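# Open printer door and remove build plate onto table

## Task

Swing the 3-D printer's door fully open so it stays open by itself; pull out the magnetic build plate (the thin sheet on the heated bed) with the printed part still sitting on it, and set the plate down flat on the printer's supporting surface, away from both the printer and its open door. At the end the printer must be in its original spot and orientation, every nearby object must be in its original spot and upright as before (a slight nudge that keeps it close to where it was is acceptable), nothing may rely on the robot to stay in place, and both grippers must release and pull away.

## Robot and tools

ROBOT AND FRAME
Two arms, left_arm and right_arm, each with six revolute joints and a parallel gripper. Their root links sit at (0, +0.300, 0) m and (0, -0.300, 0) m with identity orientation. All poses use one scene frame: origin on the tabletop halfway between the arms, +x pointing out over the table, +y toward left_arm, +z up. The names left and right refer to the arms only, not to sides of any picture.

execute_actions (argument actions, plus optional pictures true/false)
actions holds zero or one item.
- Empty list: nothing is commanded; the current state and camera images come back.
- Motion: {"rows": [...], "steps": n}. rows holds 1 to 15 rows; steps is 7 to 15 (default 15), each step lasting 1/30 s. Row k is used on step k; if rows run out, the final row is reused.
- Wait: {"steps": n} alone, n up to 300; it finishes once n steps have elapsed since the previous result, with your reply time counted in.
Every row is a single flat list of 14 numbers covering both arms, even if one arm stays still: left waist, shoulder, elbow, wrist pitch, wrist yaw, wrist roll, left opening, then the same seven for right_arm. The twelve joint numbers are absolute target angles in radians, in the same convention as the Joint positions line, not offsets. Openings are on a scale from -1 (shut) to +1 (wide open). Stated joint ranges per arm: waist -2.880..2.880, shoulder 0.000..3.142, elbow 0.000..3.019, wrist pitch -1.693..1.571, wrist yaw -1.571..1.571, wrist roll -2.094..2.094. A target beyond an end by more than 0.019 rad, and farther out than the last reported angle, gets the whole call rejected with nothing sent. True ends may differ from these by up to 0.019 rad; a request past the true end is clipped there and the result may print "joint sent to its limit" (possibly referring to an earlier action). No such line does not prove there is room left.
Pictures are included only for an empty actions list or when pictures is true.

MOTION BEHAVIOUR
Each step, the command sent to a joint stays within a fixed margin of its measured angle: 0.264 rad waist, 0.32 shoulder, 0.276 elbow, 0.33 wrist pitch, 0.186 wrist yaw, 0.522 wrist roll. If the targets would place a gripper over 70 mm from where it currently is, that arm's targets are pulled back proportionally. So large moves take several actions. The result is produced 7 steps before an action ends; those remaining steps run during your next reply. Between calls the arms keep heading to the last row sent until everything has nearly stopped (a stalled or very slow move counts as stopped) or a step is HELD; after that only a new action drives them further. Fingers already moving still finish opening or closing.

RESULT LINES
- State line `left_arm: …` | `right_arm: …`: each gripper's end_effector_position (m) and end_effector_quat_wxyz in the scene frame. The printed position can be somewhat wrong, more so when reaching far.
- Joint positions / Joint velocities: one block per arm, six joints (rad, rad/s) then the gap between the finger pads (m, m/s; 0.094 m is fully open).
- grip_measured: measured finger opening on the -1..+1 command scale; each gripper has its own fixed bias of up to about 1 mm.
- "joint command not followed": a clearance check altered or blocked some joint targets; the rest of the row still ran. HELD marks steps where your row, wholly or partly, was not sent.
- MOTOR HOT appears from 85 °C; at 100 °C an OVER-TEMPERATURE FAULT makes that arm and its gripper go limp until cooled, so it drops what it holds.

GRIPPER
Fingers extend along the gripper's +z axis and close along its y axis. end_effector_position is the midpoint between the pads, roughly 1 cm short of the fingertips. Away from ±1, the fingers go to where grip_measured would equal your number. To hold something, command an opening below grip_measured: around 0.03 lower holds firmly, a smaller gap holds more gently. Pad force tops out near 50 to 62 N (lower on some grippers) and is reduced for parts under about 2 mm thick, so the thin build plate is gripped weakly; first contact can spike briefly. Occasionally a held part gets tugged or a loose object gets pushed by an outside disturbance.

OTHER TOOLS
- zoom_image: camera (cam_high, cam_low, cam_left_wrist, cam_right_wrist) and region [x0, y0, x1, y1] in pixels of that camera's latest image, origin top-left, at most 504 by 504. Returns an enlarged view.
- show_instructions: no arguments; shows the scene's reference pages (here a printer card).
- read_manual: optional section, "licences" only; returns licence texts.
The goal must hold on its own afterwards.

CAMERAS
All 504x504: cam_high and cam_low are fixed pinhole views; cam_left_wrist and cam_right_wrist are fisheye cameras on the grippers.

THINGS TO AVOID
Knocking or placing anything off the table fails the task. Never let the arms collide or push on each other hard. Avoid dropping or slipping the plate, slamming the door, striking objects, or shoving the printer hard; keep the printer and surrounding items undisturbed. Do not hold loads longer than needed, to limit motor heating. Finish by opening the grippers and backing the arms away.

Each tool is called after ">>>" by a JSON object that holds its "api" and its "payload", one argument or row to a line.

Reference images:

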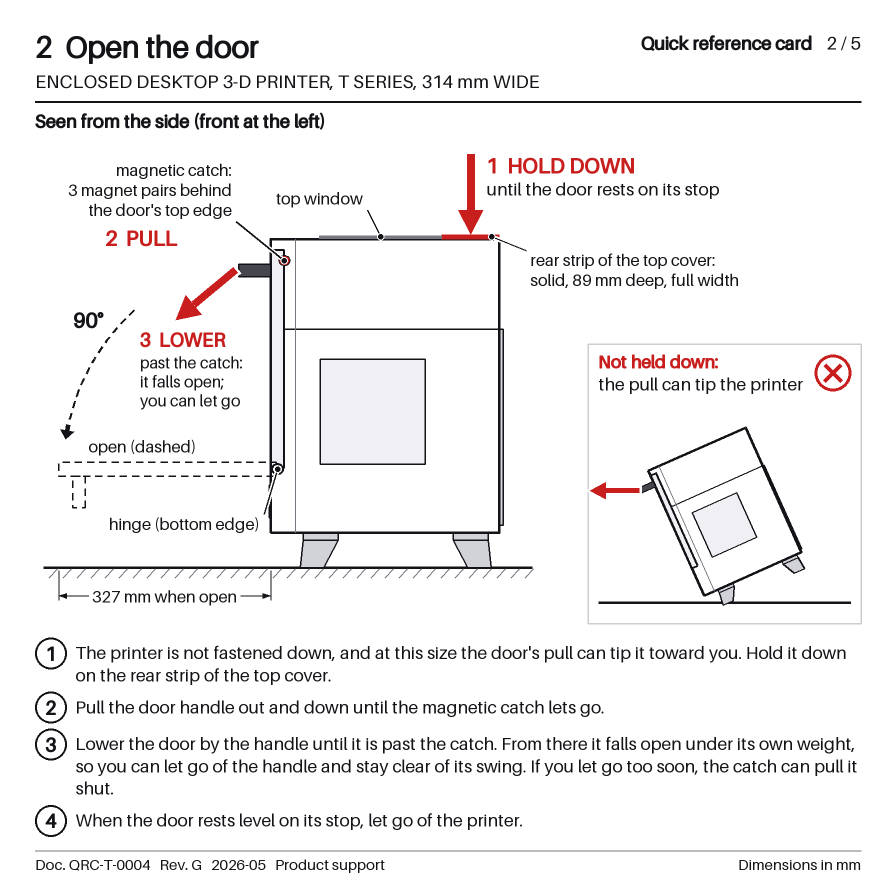

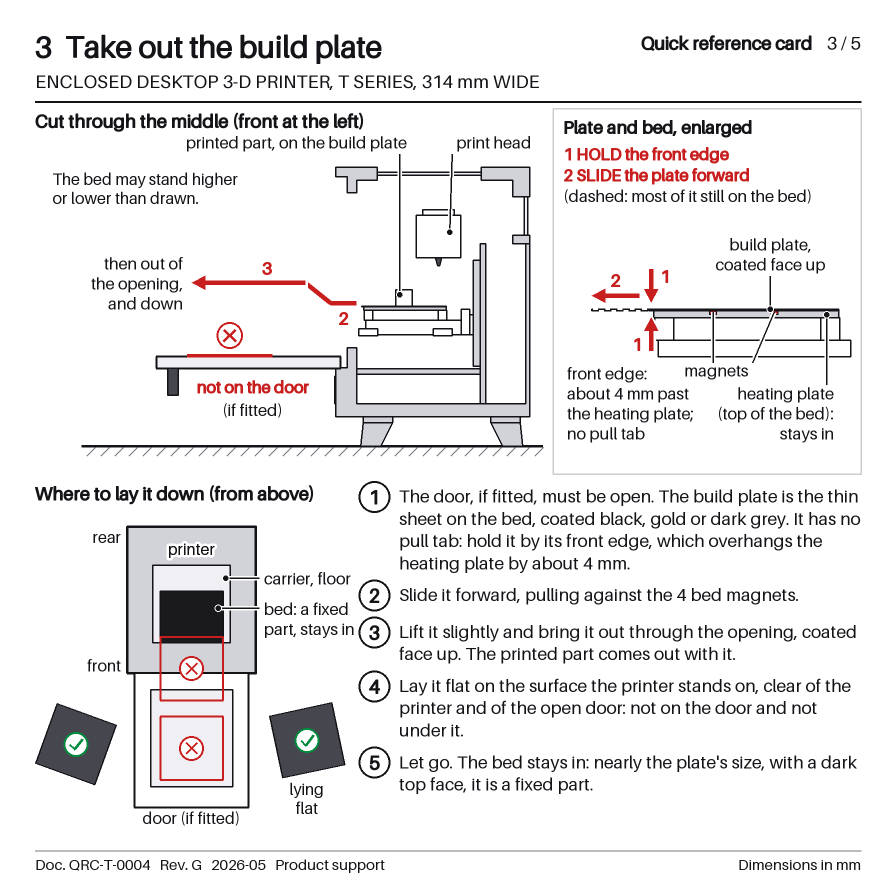

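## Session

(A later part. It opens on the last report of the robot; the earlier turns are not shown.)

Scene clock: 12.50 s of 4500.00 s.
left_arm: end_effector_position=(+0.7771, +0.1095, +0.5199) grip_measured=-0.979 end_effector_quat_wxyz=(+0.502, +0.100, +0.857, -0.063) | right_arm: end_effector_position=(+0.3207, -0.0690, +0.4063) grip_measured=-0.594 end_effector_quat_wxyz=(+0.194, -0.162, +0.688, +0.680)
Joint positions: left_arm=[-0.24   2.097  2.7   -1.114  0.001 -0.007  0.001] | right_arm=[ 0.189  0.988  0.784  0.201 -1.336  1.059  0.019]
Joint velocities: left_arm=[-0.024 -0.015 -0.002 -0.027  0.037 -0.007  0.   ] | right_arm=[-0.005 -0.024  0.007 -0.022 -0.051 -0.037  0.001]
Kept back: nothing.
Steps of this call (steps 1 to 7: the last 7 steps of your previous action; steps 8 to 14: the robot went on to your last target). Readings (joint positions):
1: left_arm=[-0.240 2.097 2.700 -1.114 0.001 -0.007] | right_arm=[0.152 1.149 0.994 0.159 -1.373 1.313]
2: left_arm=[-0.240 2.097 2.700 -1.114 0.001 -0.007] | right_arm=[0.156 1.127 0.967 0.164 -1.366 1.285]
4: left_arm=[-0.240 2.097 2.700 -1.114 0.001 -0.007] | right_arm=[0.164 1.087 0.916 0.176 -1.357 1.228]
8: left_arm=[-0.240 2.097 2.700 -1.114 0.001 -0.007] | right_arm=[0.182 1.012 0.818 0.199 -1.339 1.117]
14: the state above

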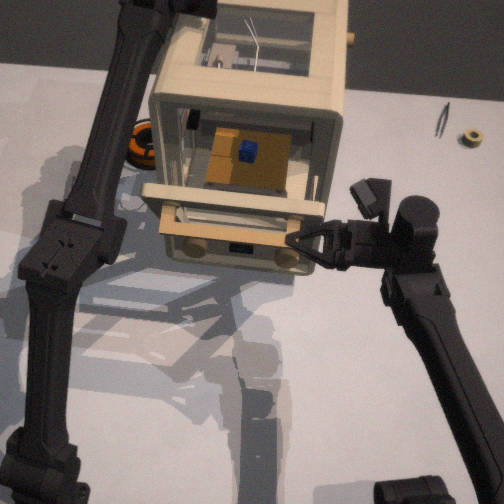

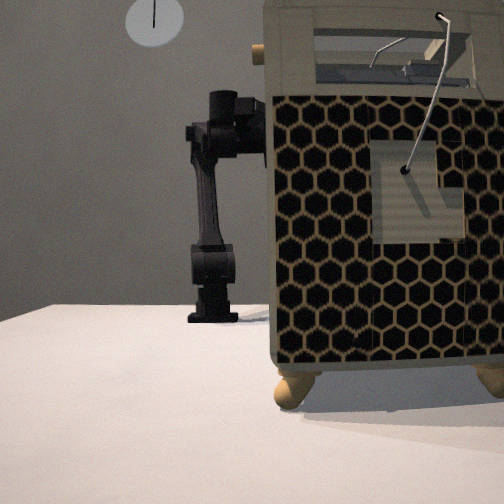

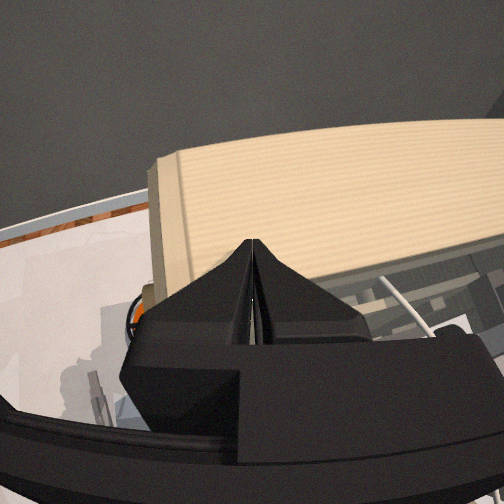

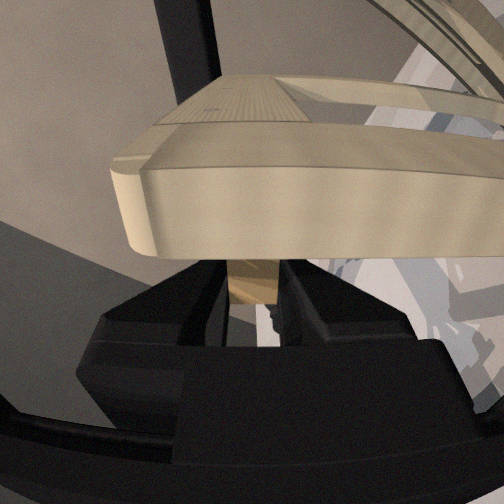

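>>> {"api": "execute_actions", "payload": {
  "actions": [
    {"rows":[[-0.245,2.16,2.65,-1.16,0,0,-1,0.204,0.968,0.782,0.232,-1.32,1.04,-0.66],[-0.245,2.16,2.65,-1.16,0,0,-1,0.208,0.958,0.765,0.24,-1.315,1.02,-0.66],[-0.245,2.16,2.65,-1.16,0,0,-1,0.213,0.946,0.745,0.248,-1.31,1.0,-0.66],[-0.245,2.16,2.65,-1.16,0,0,-1,0.218,0.934,0.725,0.256,-1.305,0.975,-0.66],[-0.245,2.16,2.65,-1.16,0,0,-1,0.223,0.922,0.705,0.264,-1.30,0.95,-0.66],[-0.245,2.16,2.65,-1.16,0,0,-1,0.228,0.91,0.685,0.272,-1.295,0.93,-0.66],[-0.245,2.16,2.65,-1.16,0,0,-1,0.232,0.90,0.667,0.28,-1.29,0.905,-0.66],[-0.245,2.16,2.65,-1.16,0,0,-1,0.236,0.89,0.65,0.288,-1.287,0.885,-0.66],[-0.245,2.16,2.65,-1.16,0,0,-1,0.24,0.88,0.634,0.296,-1.284,0.866,-0.66]],"steps":9}
  ]
}}

>>> {"api": "execute_actions", "payload": {
  "actions": [
    {"steps":13}
  ],
  "pictures": true
}}

Scene clock: 12.97 s of 4500.00 s.
left_arm: end_effector_position=(+0.7771, +0.1095, +0.5199) grip_measured=-0.979 end_effector_quat_wxyz=(+0.502, +0.100, +0.857, -0.063) | right_arm: end_effector_position=(+0.3199, -0.0689, +0.4052) grip_measured=-0.594 end_effector_quat_wxyz=(+0.196, -0.165, +0.688, +0.679)
Joint positions: left_arm=[-0.24   2.097  2.7   -1.114  0.001 -0.007  0.001] | right_arm=[ 0.189  0.987  0.78   0.203 -1.336  1.053  0.019]
Joint velocities: left_arm=[-0.015 -0.015 -0.002 -0.012 -0.007  0.007  0.   ] | right_arm=[ 0.024 -0.083 -0.095  0.144  0.051 -0.081 -0.   ]
Steps of this call (steps 1 to 12: the robot went on to your last target; steps 13 to 14: the first 2 steps of this action). Readings (joint positions):
13: left_arm=[-0.240 2.097 2.700 -1.114 0.001 -0.007] | right_arm=[0.189 0.988 0.783 0.201 -1.337 1.056]
14: the state above

Scene clock: 13.40 s of 4500.00 s.
left_arm: end_effector_position=(+0.7771, +0.1095, +0.5199) grip_measured=-0.979 end_effector_quat_wxyz=(+0.502, +0.100, +0.857, -0.063) | right_arm: end_effector_position=(+0.2788, -0.0672, +0.3658) grip_measured=-0.594 end_effector_quat_wxyz=(+0.257, -0.227, +0.670, +0.659)
Joint positions: left_arm=[-0.24   2.097  2.7   -1.114  0.001 -0.007  0.001] | right_arm=[ 0.223  0.887  0.619  0.267 -1.302  0.872  0.019]
Joint velocities: left_arm=[-0.005 -0.005 -0.007 -0.022 -0.066  0.007 -0.001] | right_arm=[ 0.005 -0.015 -0.002  0.012  0.007 -0.022 -0.001]
Kept back: nothing.
Steps of this call (steps 1 to 7: the last 7 steps of your previous action; steps 8 to 13: the robot went on to your last target). Readings (joint positions):
1: left_arm=[-0.240 2.097 2.700 -1.114 0.001 -0.007] | right_arm=[0.191 0.982 0.773 0.208 -1.334 1.047]
2: left_arm=[-0.240 2.097 2.700 -1.114 0.001 -0.007] | right_arm=[0.193 0.974 0.761 0.215 -1.330 1.037]
4: left_arm=[-0.240 2.097 2.700 -1.114 0.001 -0.007] | right_arm=[0.201 0.949 0.724 0.231 -1.320 1.004]
8: left_arm=[-0.240 2.097 2.700 -1.114 0.001 -0.007] | right_arm=[0.218 0.899 0.643 0.262 -1.303 0.914]
13: the state above

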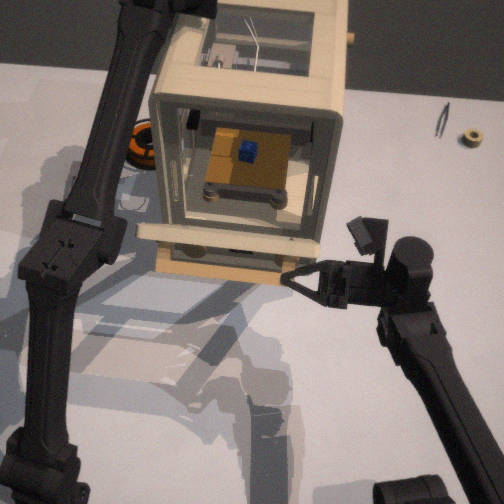

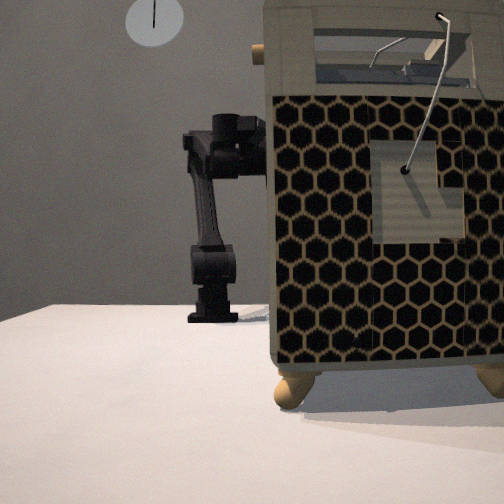

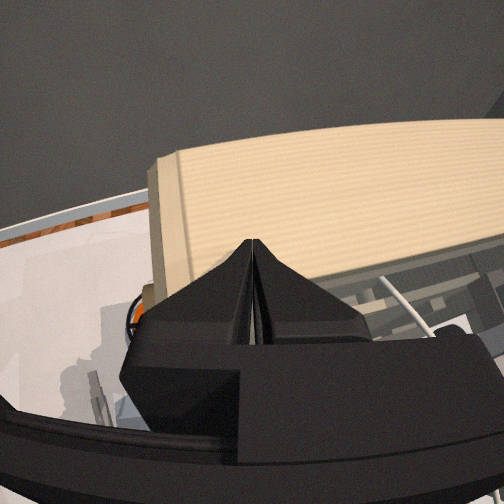

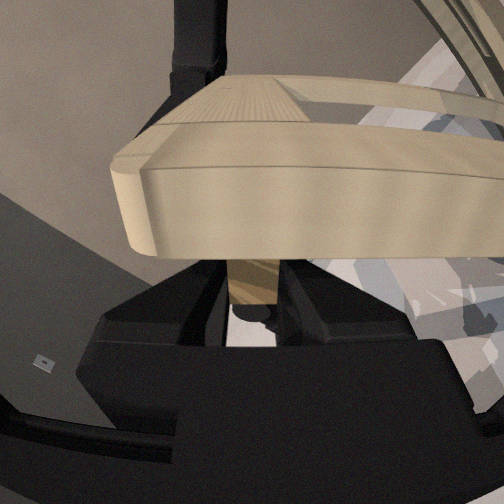

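>>> {"api": "execute_actions", "payload": {
  "actions": [
    {"rows":[[-0.245,2.16,2.65,-1.16,0,0,-1,0.24,0.872,0.617,0.305,-1.284,0.845,-0.66],[-0.245,2.16,2.65,-1.16,0,0,-1,0.244,0.862,0.595,0.317,-1.28,0.82,-0.66],[-0.245,2.16,2.65,-1.16,0,0,-1,0.248,0.852,0.572,0.33,-1.277,0.793,-0.66],[-0.245,2.16,2.65,-1.16,0,0,-1,0.253,0.843,0.55,0.344,-1.273,0.766,-0.66],[-0.245,2.16,2.65,-1.16,0,0,-1,0.257,0.835,0.529,0.358,-1.269,0.74,-0.66],[-0.245,2.16,2.65,-1.16,0,0,-1,0.262,0.829,0.508,0.373,-1.264,0.715,-0.66],[-0.245,2.16,2.65,-1.16,0,0,-1,0.266,0.824,0.487,0.389,-1.26,0.69,-0.66],[-0.245,2.16,2.65,-1.16,0,0,-1,0.27,0.82,0.466,0.405,-1.255,0.666,-0.66],[-0.245,2.16,2.65,-1.16,0,0,-1,0.275,0.82,0.44,0.428,-1.25,0.635,-0.66],[-0.245,2.16,2.65,-1.16,0,0,-1,0.281,0.825,0.412,0.454,-1.245,0.60,-0.66],[-0.245,2.16,2.65,-1.16,0,0,-1,0.288,0.835,0.385,0.482,-1.24,0.566,-0.66],[-0.245,2.16,2.65,-1.16,0,0,-1,0.292,0.845,0.366,0.506,-1.235,0.54,-0.66],[-0.245,2.16,2.65,-1.16,0,0,-1,0.296,0.855,0.347,0.532,-1.23,0.515,-0.66],[-0.245,2.16,2.65,-1.16,0,0,-1,0.30,0.865,0.328,0.558,-1.227,0.49,-0.66],[-0.245,2.16,2.65,-1.16,0,0,-1,0.304,0.875,0.31,0.586,-1.224,0.466,-0.66]]}
  ]
}}

>>> {"api": "execute_actions", "payload": {
  "actions": [
    {"rows":[[-0.245,2.16,2.65,-1.16,0,0,-1,0.306,0.885,0.296,0.61,-1.222,0.446,-0.66],[-0.245,2.16,2.65,-1.16,0,0,-1,0.308,0.896,0.282,0.636,-1.22,0.426,-0.66],[-0.245,2.16,2.65,-1.16,0,0,-1,0.31,0.909,0.268,0.663,-1.218,0.406,-0.66],[-0.245,2.16,2.65,-1.16,0,0,-1,0.312,0.924,0.254,0.691,-1.216,0.386,-0.66],[-0.245,2.16,2.65,-1.16,0,0,-1,0.314,0.94,0.24,0.721,-1.214,0.366,-0.66],[-0.245,2.16,2.65,-1.16,0,0,-1,0.315,0.955,0.231,0.745,-1.213,0.352,-0.66],[-0.245,2.16,2.65,-1.16,0,0,-1,0.316,0.972,0.222,0.77,-1.212,0.338,-0.66],[-0.245,2.16,2.65,-1.16,0,0,-1,0.317,0.99,0.213,0.796,-1.211,0.324,-0.66],[-0.245,2.16,2.65,-1.16,0,0,-1,0.318,1.009,0.205,0.823,-1.21,0.31,-0.66],[-0.245,2.16,2.65,-1.16,0,0,-1,0.319,1.028,0.197,0.851,-1.21,0.295,-0.66],[-0.245,2.16,2.65,-1.16,0,0,-1,0.32,1.049,0.19,0.88,-1.21,0.28,-0.66],[-0.245,2.16,2.65,-1.16,0,0,-1,0.32,1.07,0.183,0.91,-1.21,0.266,-0.66]],"steps":12}
  ]
}}

>>> {"api": "execute_actions", "payload": {
  "actions": [
    {"steps":14}
  ],
  "pictures": true
}}

Scene clock: 14.70 s of 4500.00 s.
left_arm: end_effector_position=(+0.7771, +0.1095, +0.5199) grip_measured=-0.979 end_effector_quat_wxyz=(+0.502, +0.100, +0.857, -0.063) | right_arm: end_effector_position=(+0.2535, -0.0665, +0.3310) grip_measured=-0.594 end_effector_quat_wxyz=(+0.300, -0.270, +0.653, +0.641)
Joint positions: left_arm=[-0.24   2.097  2.7   -1.114  0.001 -0.007  0.001] | right_arm=[ 0.248  0.838  0.498  0.348 -1.277  0.75   0.019]
Joint velocities: left_arm=[-0.015 -0.005 -0.017 -0.002 -0.007 -0.022 -0.   ] | right_arm=[ 0.142 -0.2   -0.642  0.491  0.125 -0.799 -0.   ]
Steps of this call (steps 1 to 30: the robot went on to your last target; step 31: nothing new was sent; steps 32 to 39: the first 8 steps of this action). Readings (joint positions):
32: left_arm=[-0.240 2.097 2.700 -1.114 0.001 -0.007] | right_arm=[0.223 0.887 0.618 0.268 -1.302 0.869]
33: left_arm=[-0.240 2.097 2.700 -1.114 0.001 -0.007] | right_arm=[0.224 0.885 0.614 0.273 -1.302 0.865]
35: left_arm=[-0.240 2.097 2.700 -1.114 0.001 -0.007] | right_arm=[0.229 0.874 0.588 0.291 -1.298 0.843]
39: the state above

Scene clock: 15.10 s of 4500.00 s.
left_arm: end_effector_position=(+0.7771, +0.1095, +0.5199) grip_measured=-0.979 end_effector_quat_wxyz=(+0.502, +0.100, +0.857, -0.063) | right_arm: end_effector_position=(+0.2146, -0.0646, +0.2386) grip_measured=-0.594 end_effector_quat_wxyz=(+0.396, -0.372, +0.602, +0.586)
Joint positions: left_arm=[-0.24   2.097  2.7   -1.114  0.001 -0.007  0.001] | right_arm=[ 0.3    0.894  0.251  0.64  -1.232  0.42   0.019]
Joint velocities: left_arm=[-0.015 -0.015  0.012 -0.012  0.051 -0.066 -0.   ] | right_arm=[ 0.063  0.464 -0.383  0.842  0.11  -0.637 -0.   ]
Steps of this call (steps 1 to 7: the last 7 steps of your previous action; steps 8 to 12: the first 5 steps of this action). Readings (joint positions):
8: left_arm=[-0.240 2.097 2.700 -1.114 0.001 -0.007] | right_arm=[0.289 0.843 0.312 0.536 -1.240 0.518]
9: left_arm=[-0.240 2.097 2.700 -1.114 0.001 -0.007] | right_arm=[0.292 0.853 0.295 0.561 -1.238 0.491]
11: left_arm=[-0.240 2.097 2.700 -1.114 0.001 -0.007] | right_arm=[0.297 0.879 0.264 0.613 -1.234 0.442]
12: the state above

Scene clock: 15.57 s of 4500.00 s.
left_arm: end_effector_position=(+0.7771, +0.1095, +0.5199) grip_measured=-0.979 end_effector_quat_wxyz=(+0.502, +0.100, +0.857, -0.063) | right_arm: end_effector_position=(+0.2071, -0.0641, +0.1918) grip_measured=-0.594 end_effector_quat_wxyz=(+0.437, -0.419, +0.573, +0.552)
Joint positions: left_arm=[-0.24   2.097  2.7   -1.114  0.001 -0.007  0.001] | right_arm=[ 0.312  1.071  0.167  0.878 -1.22   0.244  0.019]
Joint velocities: left_arm=[-0.005 -0.015 -0.012 -0.022  0.037 -0.037 -0.   ] | right_arm=[ 0.005  0.005 -0.012  0.007  0.007 -0.11  -0.001]
Kept back: nothing.
Steps of this call (steps 1 to 7: the last 7 steps of your previous action; steps 8 to 14: the robot went on to your last target). Readings (joint positions):
1: left_arm=[-0.240 2.097 2.700 -1.114 0.001 -0.007] | right_arm=[0.302 0.909 0.237 0.667 -1.229 0.398]
2: left_arm=[-0.240 2.097 2.700 -1.114 0.001 -0.007] | right_arm=[0.304 0.927 0.226 0.693 -1.227 0.378]
4: left_arm=[-0.240 2.097 2.700 -1.114 0.001 -0.007] | right_arm=[0.307 0.962 0.206 0.745 -1.224 0.340]
8: left_arm=[-0.240 2.097 2.700 -1.114 0.001 -0.007] | right_arm=[0.311 1.041 0.176 0.848 -1.221 0.279]
14: the state above

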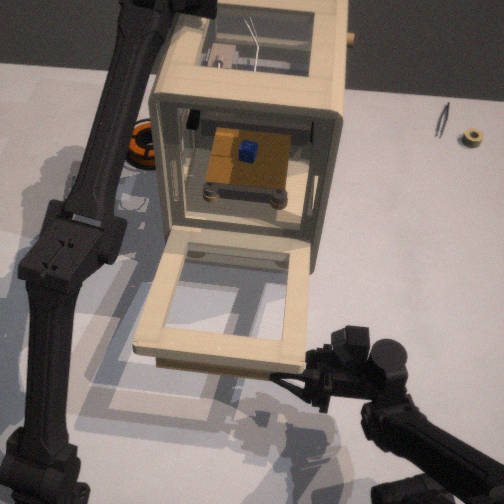

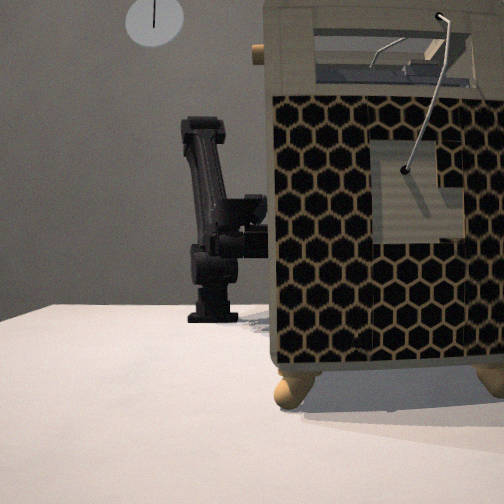

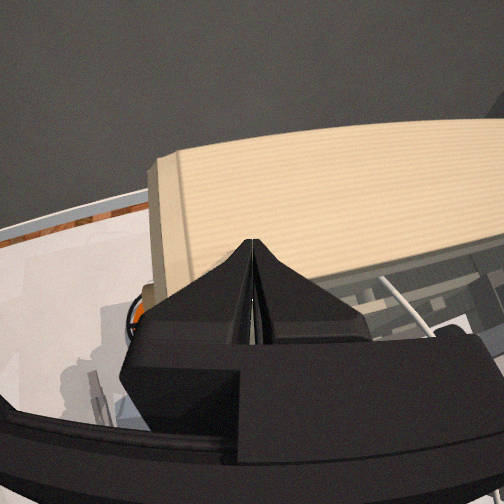

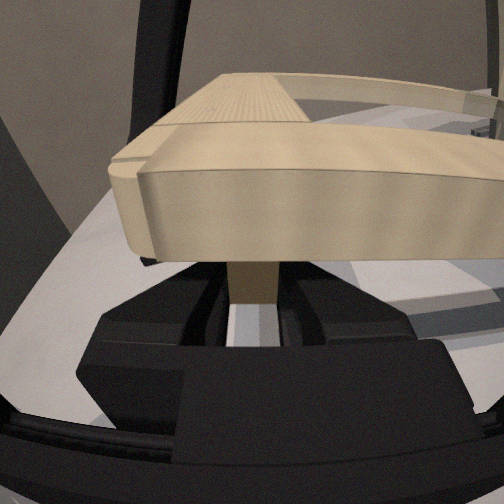

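>>> {"api": "execute_actions", "payload": {
  "actions": [
    {"rows":[[-0.245,2.16,2.65,-1.16,0,0,-1,0.32,1.09,0.177,0.94,-1.21,0.24,-0.66],[-0.245,2.16,2.65,-1.16,0,0,-1,0.32,1.118,0.17,0.975,-1.21,0.228,-0.66],[-0.245,2.16,2.65,-1.16,0,0,-1,0.32,1.146,0.163,1.01,-1.21,0.214,-0.66],[-0.245,2.16,2.65,-1.16,0,0,-1,0.32,1.174,0.156,1.045,-1.21,0.20,-0.66],[-0.245,2.16,2.65,-1.16,0,0,-1,0.32,1.202,0.15,1.08,-1.21,0.186,-0.66],[-0.245,2.16,2.65,-1.16,0,0,-1,0.32,1.23,0.144,1.115,-1.21,0.172,-0.66],[-0.245,2.16,2.65,-1.16,0,0,-1,0.32,1.26,0.139,1.15,-1.21,0.158,-0.66],[-0.245,2.16,2.65,-1.16,0,0,-1,0.32,1.292,0.135,1.185,-1.21,0.145,-0.66],[-0.245,2.16,2.65,-1.16,0,0,-1,0.32,1.324,0.132,1.22,-1.21,0.132,-0.66],[-0.245,2.16,2.65,-1.16,0,0,-1,0.32,1.356,0.129,1.255,-1.21,0.119,-0.66],[-0.245,2.16,2.65,-1.16,0,0,-1,0.32,1.388,0.127,1.29,-1.21,0.106,-0.66],[-0.245,2.16,2.65,-1.16,0,0,-1,0.32,1.42,0.126,1.325,-1.21,0.094,-0.66],[-0.245,2.16,2.65,-1.16,0,0,-1,0.32,1.452,0.125,1.36,-1.21,0.082,-0.66],[-0.245,2.16,2.65,-1.16,0,0,-1,0.32,1.482,0.125,1.39,-1.21,0.07,-0.66],[-0.245,2.16,2.65,-1.16,0,0,-1,0.32,1.51,0.125,1.42,-1.21,0.06,-0.66]]}
  ]
}}

>>> {"api": "execute_actions", "payload": {
  "actions": [
    {"rows":[[-0.245,2.16,2.65,-1.16,0,0,-1,0.315,1.525,0.13,1.43,-1.21,0.045,-0.66],[-0.245,2.16,2.65,-1.16,0,0,-1,0.315,1.54,0.135,1.43,-1.21,0.025,-0.66],[-0.245,2.16,2.65,-1.16,0,0,-1,0.31,1.55,0.135,1.43,-1.21,0.005,-0.66],[-0.245,2.16,2.65,-1.16,0,0,-1,0.31,1.56,0.14,1.43,-1.21,-0.01,-0.66],[-0.245,2.16,2.65,-1.16,0,0,-1,0.31,1.57,0.14,1.43,-1.21,-0.025,-0.66],[-0.245,2.16,2.65,-1.16,0,0,-1,0.31,1.58,0.14,1.43,-1.21,-0.04,-0.66],[-0.245,2.16,2.65,-1.16,0,0,-1,0.31,1.59,0.14,1.43,-1.21,-0.055,-0.66],[-0.245,2.16,2.65,-1.16,0,0,-1,0.31,1.60,0.14,1.43,-1.21,-0.07,-0.66]],"steps":8}
  ]
}}

>>> {"api": "execute_actions", "payload": {
  "actions": [
    {"steps":14}
  ],
  "pictures": true
}}

Scene clock: 16.50 s of 4500.00 s.
left_arm: end_effector_position=(+0.7771, +0.1095, +0.5199) grip_measured=-0.979 end_effector_quat_wxyz=(+0.502, +0.100, +0.857, -0.063) | right_arm: end_effector_position=(+0.2056, -0.0643, +0.1681) grip_measured=-0.594 end_effector_quat_wxyz=(+0.458, -0.438, +0.558, +0.536)
Joint positions: left_arm=[-0.24   2.097  2.7   -1.114  0.001 -0.007  0.001] | right_arm=[ 0.314  1.231  0.135  1.079 -1.216  0.182  0.019]
Joint velocities: left_arm=[-0.015 -0.005 -0.002 -0.007  0.066 -0.022 -0.001] | right_arm=[-0.005  0.943 -0.115  1.048 -0.022 -0.418 -0.001]
Steps of this call (steps 1 to 20: the robot went on to your last target; steps 21 to 28: the first 8 steps of this action). Readings (joint positions):
21: left_arm=[-0.240 2.097 2.700 -1.114 0.001 -0.007] | right_arm=[0.312 1.071 0.167 0.882 -1.219 0.243]
22: left_arm=[-0.240 2.097 2.700 -1.114 0.001 -0.007] | right_arm=[0.312 1.077 0.164 0.895 -1.218 0.242]
24: left_arm=[-0.240 2.097 2.700 -1.114 0.001 -0.007] | right_arm=[0.313 1.111 0.156 0.942 -1.216 0.235]
28: the state above

Scene clock: 16.77 s of 4500.00 s.
left_arm: end_effector_position=(+0.7771, +0.1095, +0.5199) grip_measured=-0.979 end_effector_quat_wxyz=(+0.502, +0.100, +0.857, -0.063) | right_arm: end_effector_position=(+0.2060, -0.0641, +0.1365) grip_measured=-0.594 end_effector_quat_wxyz=(+0.484, -0.465, +0.536, +0.512)
Joint positions: left_arm=[-0.24   2.097  2.7   -1.114  0.001 -0.007  0.001] | right_arm=[ 0.314  1.486  0.119  1.346 -1.215  0.079  0.019]
Joint velocities: left_arm=[ 0.005 -0.005 -0.002 -0.002 -0.022 -0.081 -0.   ] | right_arm=[-0.015  0.825 -0.012  0.73  -0.037 -0.418  0.   ]
Steps of this call (steps 1 to 7: the last 7 steps of your previous action; step 8: the first step of this action). Readings (joint positions):
8: the state above

Scene clock: 17.23 s of 4500.00 s.
left_arm: end_effector_position=(+0.7771, +0.1095, +0.5199) grip_measured=-0.979 end_effector_quat_wxyz=(+0.502, +0.100, +0.857, -0.063) | right_arm: end_effector_position=(+0.2072, -0.0641, +0.1148) grip_measured=-0.594 end_effector_quat_wxyz=(+0.497, -0.489, +0.526, +0.487)
Joint positions: left_arm=[-0.24   2.097  2.7   -1.114  0.001 -0.007  0.001] | right_arm=[ 0.314  1.6    0.12   1.393 -1.209 -0.054  0.019]
Joint velocities: left_arm=[ 0.005  0.024  0.002 -0.012 -0.051  0.051  0.   ] | right_arm=[-0.005  0.005  0.007  0.002  0.037 -0.066 -0.   ]
Kept back: nothing.
Steps of this call (steps 1 to 7: the last 7 steps of your previous action; steps 8 to 14: the robot went on to your last target). Readings (joint positions):
1: left_arm=[-0.240 2.097 2.700 -1.114 0.001 -0.007] | right_arm=[0.314 1.511 0.119 1.365 -1.215 0.065]
2: left_arm=[-0.240 2.097 2.700 -1.114 0.001 -0.007] | right_arm=[0.314 1.531 0.119 1.377 -1.215 0.049]
4: left_arm=[-0.240 2.097 2.700 -1.114 0.001 -0.007] | right_arm=[0.314 1.557 0.119 1.388 -1.213 0.018]
8: left_arm=[-0.240 2.097 2.700 -1.114 0.001 -0.007] | right_arm=[0.314 1.588 0.119 1.393 -1.209 -0.031]
14: the state above

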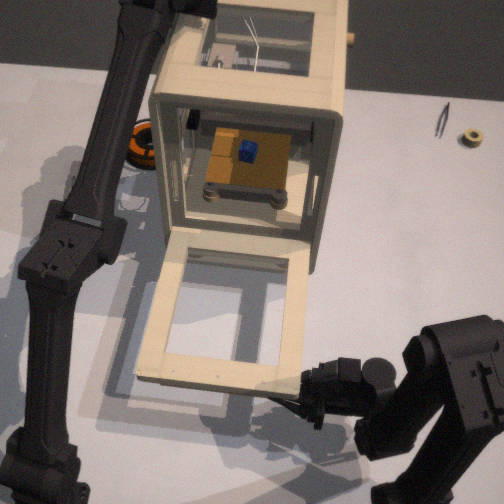

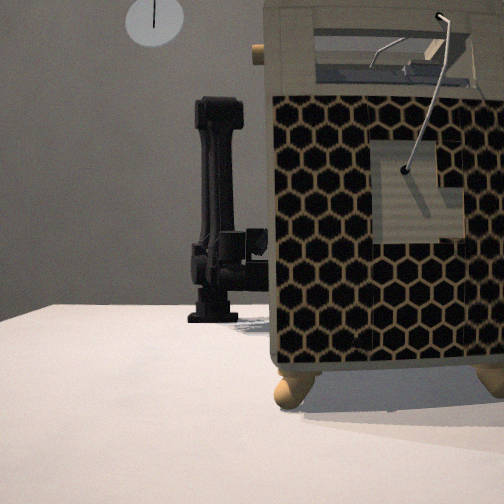

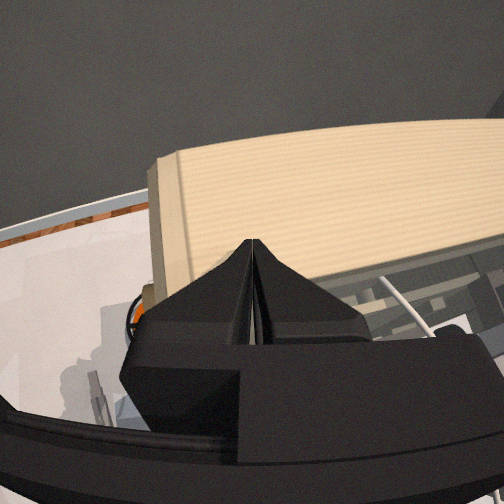

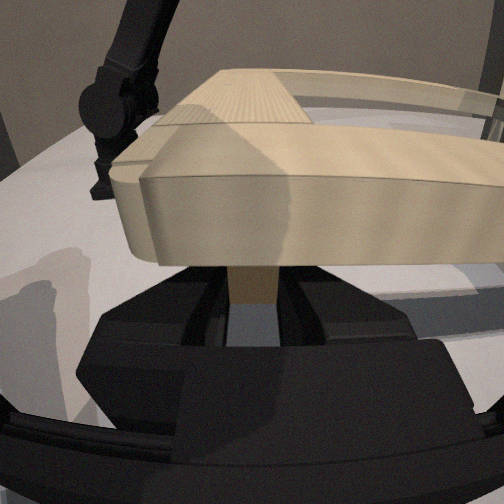

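>>> {"api": "execute_actions", "payload": {
  "actions": [
    {"rows":[[-0.245,2.16,2.65,-1.16,0,0,-1,0.31,1.615,0.145,1.43,-1.21,-0.08,-0.66],[-0.245,2.16,2.65,-1.16,0,0,-1,0.31,1.625,0.15,1.43,-1.21,-0.09,-0.66],[-0.245,2.16,2.65,-1.16,0,0,-1,0.31,1.635,0.15,1.43,-1.21,-0.10,-0.66],[-0.245,2.16,2.65,-1.16,0,0,-1,0.31,1.645,0.15,1.43,-1.21,-0.11,-0.66],[-0.245,2.16,2.65,-1.16,0,0,-1,0.31,1.65,0.15,1.43,-1.21,-0.12,-0.66],[-0.245,2.16,2.65,-1.16,0,0,-1,0.31,1.65,0.15,1.43,-1.21,-0.12,-0.66],[-0.245,2.16,2.65,-1.16,0,0,-1,0.31,1.65,0.15,1.43,-1.21,-0.12,-0.66],[-0.245,2.16,2.65,-1.16,0,0,-1,0.31,1.65,0.15,1.43,-1.21,-0.12,-0.61],[-0.245,2.16,2.65,-1.16,0,0,-1,0.31,1.65,0.15,1.43,-1.21,-0.12,-0.58],[-0.245,2.16,2.65,-1.16,0,0,-1,0.31,1.65,0.15,1.43,-1.21,-0.12,-0.5],[-0.245,2.16,2.65,-1.16,0,0,-1,0.31,1.65,0.15,1.43,-1.21,-0.12,-0.3],[-0.245,2.16,2.65,-1.16,0,0,-1,0.31,1.65,0.15,1.43,-1.21,-0.12,-0.1],[-0.245,2.16,2.65,-1.16,0,0,-1,0.31,1.65,0.15,1.43,-1.21,-0.12,0.1]]}
  ]
}}

>>> {"api": "execute_actions", "payload": {
  "actions": [
    {"rows":[[-0.245,2.16,2.65,-1.16,0,0,-1,0.29,1.65,0.15,1.43,-1.22,-0.12,0.1],[-0.245,2.16,2.65,-1.16,0,0,-1,0.26,1.65,0.15,1.43,-1.24,-0.12,0.1],[-0.245,2.16,2.65,-1.16,0,0,-1,0.23,1.65,0.15,1.43,-1.27,-0.12,0.1],[-0.245,2.16,2.65,-1.16,0,0,-1,0.20,1.65,0.15,1.43,-1.30,-0.12,0.1],[-0.245,2.16,2.65,-1.16,0,0,-1,0.17,1.65,0.15,1.43,-1.335,-0.12,0.1],[-0.245,2.16,2.65,-1.16,0,0,-1,0.14,1.65,0.15,1.43,-1.37,-0.12,0.1],[-0.245,2.16,2.65,-1.16,0,0,-1,0.11,1.65,0.15,1.43,-1.40,-0.12,0.1],[-0.245,2.16,2.65,-1.16,0,0,-1,0.07,1.65,0.15,1.43,-1.43,-0.12,0.1],[-0.245,2.16,2.65,-1.16,0,0,-1,0.03,1.65,0.15,1.43,-1.45,-0.12,0.1],[-0.245,2.16,2.65,-1.16,0,0,-1,-0.01,1.65,0.15,1.43,-1.45,-0.12,0.1],[-0.245,2.16,2.65,-1.16,0,0,-1,-0.05,1.65,0.15,1.43,-1.45,-0.12,0.1],[-0.245,2.16,2.65,-1.16,0,0,-1,-0.09,1.65,0.15,1.43,-1.45,-0.12,0.1],[-0.245,2.16,2.65,-1.16,0,0,-1,-0.13,1.65,0.15,1.43,-1.45,-0.12,0.1],[-0.245,2.16,2.65,-1.16,0,0,-1,-0.17,1.65,0.15,1.43,-1.45,-0.12,0.1],[-0.245,2.16,2.65,-1.16,0,0,-1,-0.2,1.65,0.15,1.43,-1.45,-0.12,0.1]]}
  ]
}}

>>> {"api": "execute_actions", "payload": {
  "actions": [
    {"steps":12}
  ],
  "pictures": true
}}

Scene clock: 18.30 s of 4500.00 s.
left_arm: end_effector_position=(+0.7771, +0.1095, +0.5199) grip_measured=-0.979 end_effector_quat_wxyz=(+0.502, +0.100, +0.857, -0.063) | right_arm: end_effector_position=(+0.2084, -0.0637, +0.1052) grip_measured=-0.594 end_effector_quat_wxyz=(+0.500, -0.499, +0.522, +0.478)
Joint positions: left_arm=[-0.24   2.097  2.7   -1.114  0.001 -0.007  0.001] | right_arm=[ 0.314  1.645  0.125  1.399 -1.209 -0.112  0.019]
Joint velocities: left_arm=[-0.005 -0.005  0.002 -0.002 -0.066  0.022 -0.001] | right_arm=[-0.005  0.024  0.012  0.081  0.037 -0.066  0.   ]
Steps of this call (steps 1 to 24: the robot went on to your last target; steps 25 to 32: the first 8 steps of this action). Readings (joint positions):
25: left_arm=[-0.240 2.097 2.700 -1.114 0.001 -0.007] | right_arm=[0.314 1.601 0.120 1.393 -1.208 -0.056]
26: left_arm=[-0.240 2.097 2.700 -1.114 0.001 -0.007] | right_arm=[0.314 1.604 0.121 1.393 -1.208 -0.060]
28: left_arm=[-0.240 2.097 2.700 -1.114 0.001 -0.007] | right_arm=[0.314 1.618 0.122 1.394 -1.208 -0.076]
32: the state above

Scene clock: 18.80 s of 4500.00 s.
left_arm: end_effector_position=(+0.7771, +0.1095, +0.5199) grip_measured=-0.979 end_effector_quat_wxyz=(+0.502, +0.100, +0.857, -0.063) | right_arm: end_effector_position=(+0.2169, -0.0968, +0.1110) grip_measured=+0.098 end_effector_quat_wxyz=(+0.504, -0.502, +0.507, +0.487)
Joint positions: left_arm=[-0.24   2.097  2.7   -1.114  0.001 -0.007  0.001] | right_arm=[ 0.149  1.646  0.137  1.405 -1.399 -0.113  0.052]
Joint velocities: left_arm=[-0.015  0.005  0.007  0.007 -0.022  0.037 -0.   ] | right_arm=[-1.05  -0.005  0.007 -0.012 -0.813 -0.081 -0.001]
Steps of this call (steps 1 to 7: the last 7 steps of your previous action; steps 8 to 15: the first 8 steps of this action). Readings (joint positions):
8: left_arm=[-0.240 2.097 2.700 -1.114 0.001 -0.007] | right_arm=[0.314 1.646 0.137 1.405 -1.212 -0.113]
9: left_arm=[-0.240 2.097 2.700 -1.114 0.001 -0.007] | right_arm=[0.309 1.646 0.137 1.405 -1.224 -0.113]
11: left_arm=[-0.240 2.097 2.700 -1.114 0.001 -0.007] | right_arm=[0.276 1.646 0.137 1.405 -1.273 -0.113]
15: the state above

Scene clock: 19.20 s of 4500.00 s.
left_arm: end_effector_position=(+0.7771, +0.1095, +0.5199) grip_measured=-0.979 end_effector_quat_wxyz=(+0.502, +0.100, +0.857, -0.063) | right_arm: end_effector_position=(+0.2670, -0.1810, +0.1122) grip_measured=+0.098 end_effector_quat_wxyz=(+0.574, -0.419, +0.575, +0.406)
Joint positions: left_arm=[-0.24   2.097  2.7   -1.114  0.001 -0.007  0.001] | right_arm=[-0.202  1.646  0.14   1.405 -1.447 -0.113  0.052]
Joint velocities: left_arm=[ 0.005 -0.015 -0.002 -0.022 -0.081  0.007  0.001] | right_arm=[-0.005 -0.024 -0.007  0.012 -0.095 -0.051  0.001]
Kept back: nothing.
Steps of this call (steps 1 to 7: the last 7 steps of your previous action; steps 8 to 12: the robot went on to your last target). Readings (joint positions):
1: left_arm=[-0.240 2.097 2.700 -1.114 0.001 -0.007] | right_arm=[0.112 1.646 0.137 1.405 -1.425 -0.113]
2: left_arm=[-0.240 2.097 2.700 -1.114 0.001 -0.007] | right_arm=[0.074 1.646 0.137 1.405 -1.439 -0.113]
4: left_arm=[-0.240 2.097 2.700 -1.114 0.001 -0.007] | right_arm=[-0.005 1.646 0.138 1.405 -1.446 -0.113]
8: left_arm=[-0.240 2.097 2.700 -1.114 0.001 -0.007] | right_arm=[-0.162 1.646 0.139 1.405 -1.446 -0.113]
12: the state above

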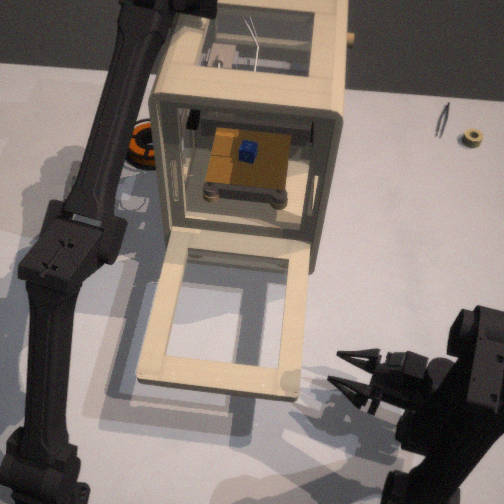

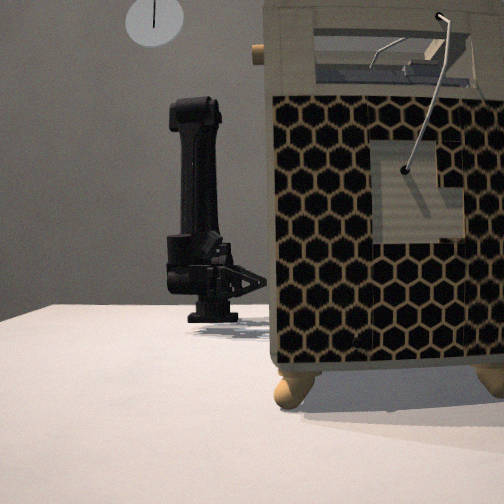

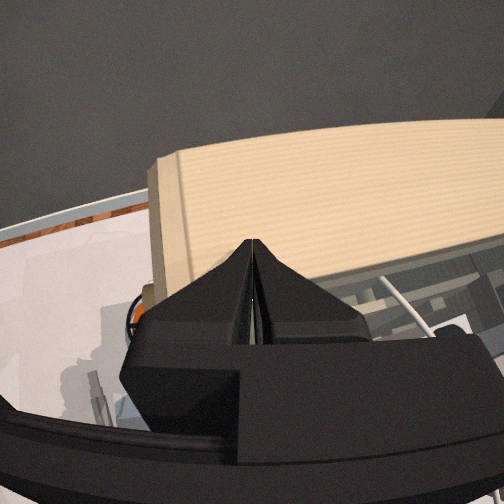

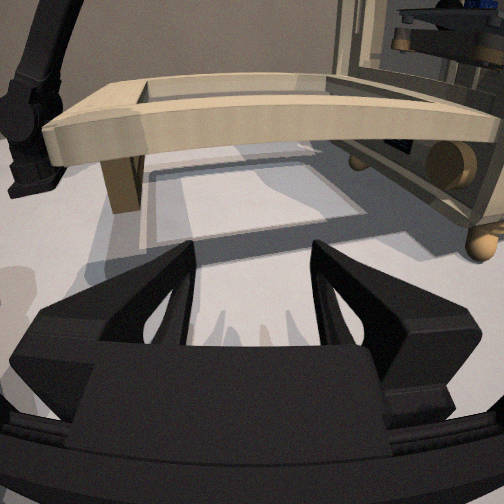

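>>> {"api": "execute_actions", "payload": {
  "actions": [
    {"rows":[[-0.245,2.15,2.66,-1.15,0,0,-1,-0.2,1.62,0.19,1.39,-1.40,-0.15,0],[-0.245,2.14,2.67,-1.145,0,0,-1,-0.2,1.59,0.22,1.35,-1.32,-0.2,-0.1],[-0.245,2.14,2.67,-1.145,0,0,-1,-0.2,1.56,0.25,1.30,-1.24,-0.25,-0.2],[-0.245,2.14,2.67,-1.145,0,0,-1,-0.2,1.53,0.28,1.25,-1.16,-0.3,-0.2],[-0.245,2.14,2.67,-1.145,0,0,-1,-0.2,1.50,0.31,1.20,-1.08,-0.35,-0.2],[-0.245,2.14,2.67,-1.145,0,0,-1,-0.2,1.47,0.34,1.15,-1.0,-0.4,-0.2],[-0.245,2.14,2.67,-1.145,0,0,-1,-0.2,1.44,0.37,1.10,-0.92,-0.45,-0.2],[-0.245,2.14,2.67,-1.145,0,0,-1,-0.2,1.41,0.40,1.05,-0.84,-0.5,-0.2],[-0.245,2.14,2.67,-1.145,0,0,-1,-0.2,1.38,0.43,1.0,-0.76,-0.55,-0.2],[-0.245,2.14,2.67,-1.145,0,0,-1,-0.2,1.35,0.46,0.95,-0.68,-0.6,-0.2],[-0.245,2.14,2.67,-1.145,0,0,-1,-0.2,1.32,0.49,0.90,-0.6,-0.65,-0.2],[-0.245,2.14,2.67,-1.145,0,0,-1,-0.2,1.29,0.52,0.85,-0.52,-0.7,-0.2],[-0.245,2.14,2.67,-1.145,0,0,-1,-0.2,1.26,0.55,0.80,-0.44,-0.75,-0.2],[-0.245,2.14,2.67,-1.145,0,0,-1,-0.2,1.23,0.58,0.75,-0.36,-0.8,-0.2],[-0.245,2.14,2.67,-1.145,0,0,-1,-0.2,1.20,0.60,0.70,-0.28,-0.85,-0.2]]}
  ]
}}

>>> {"api": "execute_actions", "payload": {
  "actions": [
    {"rows":[[-0.245,2.14,2.67,-1.145,0,0,-1,-0.19,1.19,0.60,0.69,-0.2,-0.9,-0.2],[-0.245,2.14,2.67,-1.145,0,0,-1,-0.17,1.19,0.60,0.69,-0.12,-0.95,-0.2],[-0.245,2.14,2.67,-1.145,0,0,-1,-0.14,1.19,0.60,0.69,-0.04,-1.0,-0.2],[-0.245,2.14,2.67,-1.145,0,0,-1,-0.11,1.19,0.60,0.69,0.04,-1.05,-0.2],[-0.245,2.14,2.67,-1.145,0,0,-1,-0.08,1.19,0.60,0.69,0.12,-1.1,-0.2],[-0.245,2.14,2.67,-1.145,0,0,-1,-0.04,1.19,0.60,0.69,0.2,-1.15,-0.2],[-0.245,2.14,2.67,-1.145,0,0,-1,0,1.19,0.60,0.69,0.28,-1.2,-0.2],[-0.245,2.14,2.67,-1.145,0,0,-1,0.04,1.19,0.60,0.69,0.36,-1.25,-0.2],[-0.245,2.14,2.67,-1.145,0,0,-1,0.08,1.19,0.60,0.69,0.44,-1.3,-0.2],[-0.245,2.14,2.67,-1.145,0,0,-1,0.12,1.19,0.60,0.69,0.52,-1.35,-0.2],[-0.245,2.14,2.67,-1.145,0,0,-1,0.16,1.19,0.60,0.69,0.6,-1.4,-0.2],[-0.245,2.14,2.67,-1.145,0,0,-1,0.2,1.19,0.60,0.69,0.68,-1.45,-0.2],[-0.245,2.14,2.67,-1.145,0,0,-1,0.24,1.19,0.60,0.69,0.76,-1.5,-0.2],[-0.245,2.14,2.67,-1.145,0,0,-1,0.28,1.19,0.60,0.69,0.83,-1.55,-0.2],[-0.245,2.14,2.67,-1.145,0,0,-1,0.32,1.19,0.60,0.69,0.884,-1.58,-0.2]]}
  ]
}}

>>> {"api": "execute_actions", "payload": {
  "actions": [
    {"rows":[[-0.245,2.14,2.67,-1.145,0,0,-1,0.36,1.19,0.60,0.69,0.884,-1.58,-0.2],[-0.245,2.14,2.67,-1.145,0,0,-1,0.40,1.19,0.60,0.69,0.884,-1.58,-0.2],[-0.245,2.14,2.67,-1.145,0,0,-1,0.44,1.19,0.60,0.69,0.884,-1.58,-0.2],[-0.245,2.14,2.67,-1.145,0,0,-1,0.48,1.19,0.60,0.69,0.884,-1.58,-0.2],[-0.245,2.14,2.67,-1.145,0,0,-1,0.52,1.19,0.60,0.69,0.884,-1.58,-0.2],[-0.245,2.14,2.67,-1.145,0,0,-1,0.56,1.19,0.60,0.69,0.884,-1.58,-0.2],[-0.245,2.14,2.67,-1.145,0,0,-1,0.60,1.19,0.60,0.69,0.884,-1.58,-0.2],[-0.245,2.14,2.67,-1.145,0,0,-1,0.64,1.20,0.60,0.69,0.884,-1.58,-0.2],[-0.245,2.14,2.67,-1.145,0,0,-1,0.68,1.21,0.60,0.69,0.884,-1.58,-0.2],[-0.245,2.14,2.67,-1.145,0,0,-1,0.72,1.22,0.61,0.69,0.884,-1.58,-0.2],[-0.245,2.14,2.67,-1.145,0,0,-1,0.75,1.24,0.62,0.69,0.884,-1.58,-0.2],[-0.245,2.14,2.67,-1.145,0,0,-1,0.78,1.26,0.64,0.69,0.884,-1.58,-0.2],[-0.245,2.14,2.67,-1.145,0,0,-1,0.80,1.28,0.66,0.69,0.884,-1.58,-0.2],[-0.245,2.14,2.67,-1.145,0,0,-1,0.82,1.30,0.68,0.69,0.884,-1.58,-0.2],[-0.245,2.14,2.67,-1.145,0,0,-1,0.835,1.32,0.70,0.69,0.884,-1.58,-0.2]]}
  ]
}}

>>> {"api": "execute_actions", "payload": {
  "actions": [
    {"rows":[[-0.245,2.14,2.67,-1.145,0,0,-1,0.843,1.345,0.72,0.69,0.884,-1.58,-0.2],[-0.245,2.14,2.67,-1.145,0,0,-1,0.843,1.37,0.74,0.69,0.884,-1.58,-0.2],[-0.245,2.14,2.67,-1.145,0,0,-1,0.843,1.395,0.76,0.69,0.884,-1.58,-0.2],[-0.245,2.14,2.67,-1.145,0,0,-1,0.843,1.42,0.78,0.69,0.884,-1.58,-0.2],[-0.245,2.14,2.67,-1.145,0,0,-1,0.843,1.445,0.80,0.69,0.884,-1.58,-0.2],[-0.245,2.14,2.67,-1.145,0,0,-1,0.843,1.47,0.82,0.69,0.884,-1.58,-0.2],[-0.245,2.14,2.67,-1.145,0,0,-1,0.843,1.49,0.84,0.69,0.884,-1.58,-0.2],[-0.245,2.14,2.67,-1.145,0,0,-1,0.843,1.505,0.855,0.69,0.884,-1.58,-0.2],[-0.245,2.14,2.67,-1.145,0,0,-1,0.843,1.515,0.865,0.69,0.884,-1.58,-0.2]],"steps":9}
  ]
}}

>>> {"api": "execute_actions", "payload": {
  "actions": [
    {"steps":16}
  ],
  "pictures": true
}}

Scene clock: 20.70 s of 4500.00 s.
left_arm: end_effector_position=(+0.7771, +0.1095, +0.5199) grip_measured=-0.979 end_effector_quat_wxyz=(+0.502, +0.100, +0.857, -0.063) | right_arm: end_effector_position=(+0.4041, -0.2437, +0.1548) grip_measured=-0.198 end_effector_quat_wxyz=(+0.687, -0.345, +0.622, +0.148)
Joint positions: left_arm=[-0.24   2.097  2.7   -1.114  0.001 -0.007  0.001] | right_arm=[-0.202  1.502  0.314  1.166 -0.92  -0.312  0.038]
Joint velocities: left_arm=[-0.005 -0.005  0.012  0.017 -0.037 -0.037 -0.001] | right_arm=[-0.015 -0.991  0.96  -1.458  2.176 -1.136 -0.   ]
Steps of this call (steps 1 to 30: the robot went on to your last target; steps 31 to 37: nothing new was sent; steps 38 to 45: the first 8 steps of this action). Readings (joint positions):
38: left_arm=[-0.240 2.097 2.700 -1.114 0.001 -0.007] | right_arm=[-0.202 1.645 0.141 1.405 -1.430 -0.117]
39: left_arm=[-0.240 2.097 2.700 -1.114 0.001 -0.007] | right_arm=[-0.202 1.642 0.148 1.398 -1.381 -0.129]
41: left_arm=[-0.240 2.097 2.700 -1.114 0.001 -0.007] | right_arm=[-0.202 1.615 0.184 1.343 -1.237 -0.174]
45: the state above

Scene clock: 21.20 s of 4500.00 s.
left_arm: end_effector_position=(+0.7771, +0.1095, +0.5199) grip_measured=-0.979 end_effector_quat_wxyz=(+0.502, +0.100, +0.857, -0.063) | right_arm: end_effector_position=(+0.4872, -0.3818, +0.3213) grip_measured=-0.198 end_effector_quat_wxyz=(+0.584, -0.207, +0.632, -0.466)
Joint positions: left_arm=[-0.24   2.097  2.7   -1.114  0.001 -0.007  0.001] | right_arm=[-0.066  1.172  0.58   0.713  0.288 -1.024  0.038]
Joint velocities: left_arm=[ 0.015 -0.005 -0.007 -0.007 -0.037  0.007  0.001] | right_arm=[ 1.275  0.024 -0.002 -0.085  2.088 -1.502 -0.001]
Steps of this call (steps 1 to 7: the last 7 steps of your previous action; steps 8 to 15: the first 8 steps of this action). Readings (joint positions):
8: left_arm=[-0.240 2.097 2.700 -1.114 0.001 -0.007] | right_arm=[-0.202 1.245 0.544 0.776 -0.274 -0.680]
9: left_arm=[-0.240 2.097 2.700 -1.114 0.001 -0.007] | right_arm=[-0.201 1.220 0.561 0.750 -0.194 -0.729]
11: left_arm=[-0.240 2.097 2.700 -1.114 0.001 -0.007] | right_arm=[-0.185 1.184 0.578 0.729 -0.031 -0.827]
15: the state above

Scene clock: 21.70 s of 4500.00 s.
left_arm: end_effector_position=(+0.7771, +0.1095, +0.5199) grip_measured=-0.979 end_effector_quat_wxyz=(+0.502, +0.100, +0.857, -0.063) | right_arm: end_effector_position=(+0.4416, -0.1819, +0.3119) grip_measured=-0.198 end_effector_quat_wxyz=(+0.461, -0.363, +0.577, -0.568)
Joint positions: left_arm=[-0.24   2.097  2.7   -1.114  0.001 -0.007  0.001] | right_arm=[ 0.557  1.176  0.58   0.707  0.881 -1.537  0.038]
Joint velocities: left_arm=[-0.005 -0.015  0.012 -0.002  0.095 -0.037 -0.   ] | right_arm=[ 1.226  0.024 -0.002  0.007  0.066 -0.242 -0.001]
Steps of this call (steps 1 to 7: the last 7 steps of your previous action; steps 8 to 15: the first 8 steps of this action). Readings (joint positions):
8: left_arm=[-0.240 2.097 2.700 -1.114 0.001 -0.007] | right_arm=[0.281 1.175 0.580 0.707 0.860 -1.411]
9: left_arm=[-0.240 2.097 2.700 -1.114 0.001 -0.007] | right_arm=[0.318 1.175 0.580 0.707 0.873 -1.443]
11: left_arm=[-0.240 2.097 2.700 -1.114 0.001 -0.007] | right_arm=[0.395 1.176 0.580 0.707 0.880 -1.489]
15: the state above

Scene clock: 22.00 s of 4500.00 s.
left_arm: end_effector_position=(+0.7771, +0.1095, +0.5199) grip_measured=-0.979 end_effector_quat_wxyz=(+0.502, +0.100, +0.857, -0.063) | right_arm: end_effector_position=(+0.4165, -0.0387, +0.2889) grip_measured=-0.198 end_effector_quat_wxyz=(+0.507, -0.469, +0.514, -0.509)
Joint positions: left_arm=[-0.24   2.097  2.7   -1.114  0.001 -0.007  0.001] | right_arm=[ 0.834  1.305  0.647  0.707  0.881 -1.565  0.038]
Joint velocities: left_arm=[-0.005 -0.015 -0.012 -0.022  0.066  0.022  0.   ] | right_arm=[ 0.317  0.777  0.603  0.002  0.007  0.007 -0.   ]
Steps of this call (steps 1 to 7: the last 7 steps of your previous action; steps 8 to 9: the first 2 steps of this action). Readings (joint positions):
8: left_arm=[-0.240 2.097 2.700 -1.114 0.001 -0.007] | right_arm=[0.821 1.279 0.626 0.707 0.881 -1.564]
9: the state above

Scene clock: 22.53 s of 4500.00 s.
left_arm: end_effector_position=(+0.7771, +0.1095, +0.5199) grip_measured=-0.979 end_effector_quat_wxyz=(+0.502, +0.100, +0.857, -0.063) | right_arm: end_effector_position=(+0.4615, +0.0200, +0.2736) grip_measured=-0.198 end_effector_quat_wxyz=(+0.498, -0.484, +0.510, -0.508)
Joint positions: left_arm=[-0.24   2.097  2.7   -1.114  0.001 -0.007  0.001] | right_arm=[ 0.845  1.511  0.824  0.706  0.881 -1.569  0.038]
Joint velocities: left_arm=[-0.005  0.005 -0.007 -0.017 -0.051 -0.037  0.   ] | right_arm=[ 0.005 -0.015 -0.002 -0.002 -0.037 -0.037 -0.   ]
Kept back: nothing.
Steps of this call (steps 1 to 7: the last 7 steps of your previous action; steps 8 to 16: the robot went on to your last target). Readings (joint positions):
1: left_arm=[-0.240 2.097 2.700 -1.114 0.001 -0.007] | right_arm=[0.842 1.331 0.669 0.707 0.881 -1.566]
2: left_arm=[-0.240 2.097 2.700 -1.114 0.001 -0.007] | right_arm=[0.845 1.357 0.692 0.707 0.881 -1.567]
4: left_arm=[-0.240 2.097 2.700 -1.114 0.001 -0.007] | right_arm=[0.845 1.408 0.737 0.707 0.881 -1.567]
8: left_arm=[-0.240 2.097 2.700 -1.114 0.001 -0.007] | right_arm=[0.845 1.491 0.811 0.707 0.881 -1.569]
16: the state above

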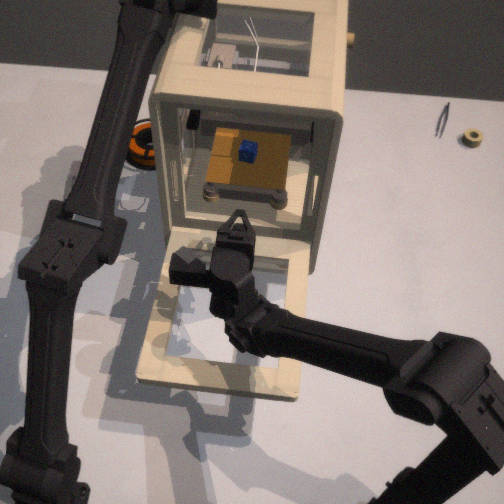

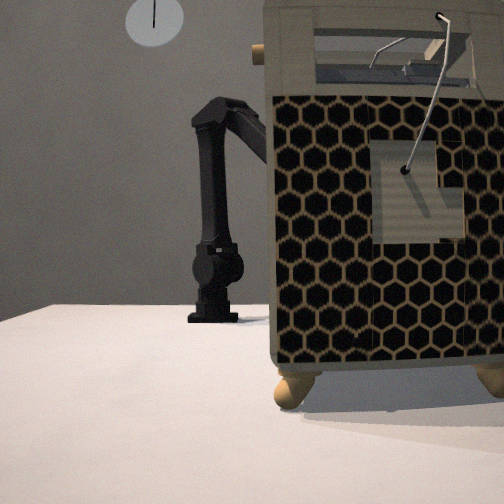

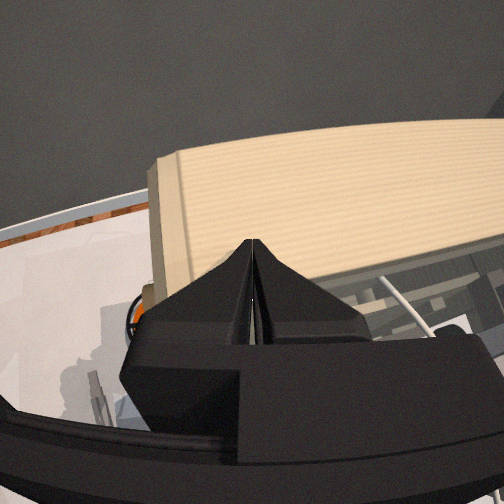

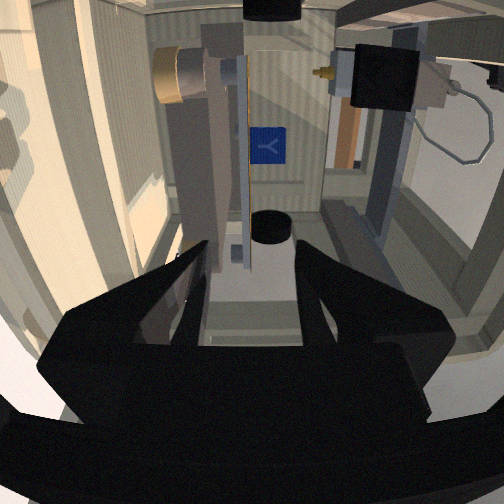

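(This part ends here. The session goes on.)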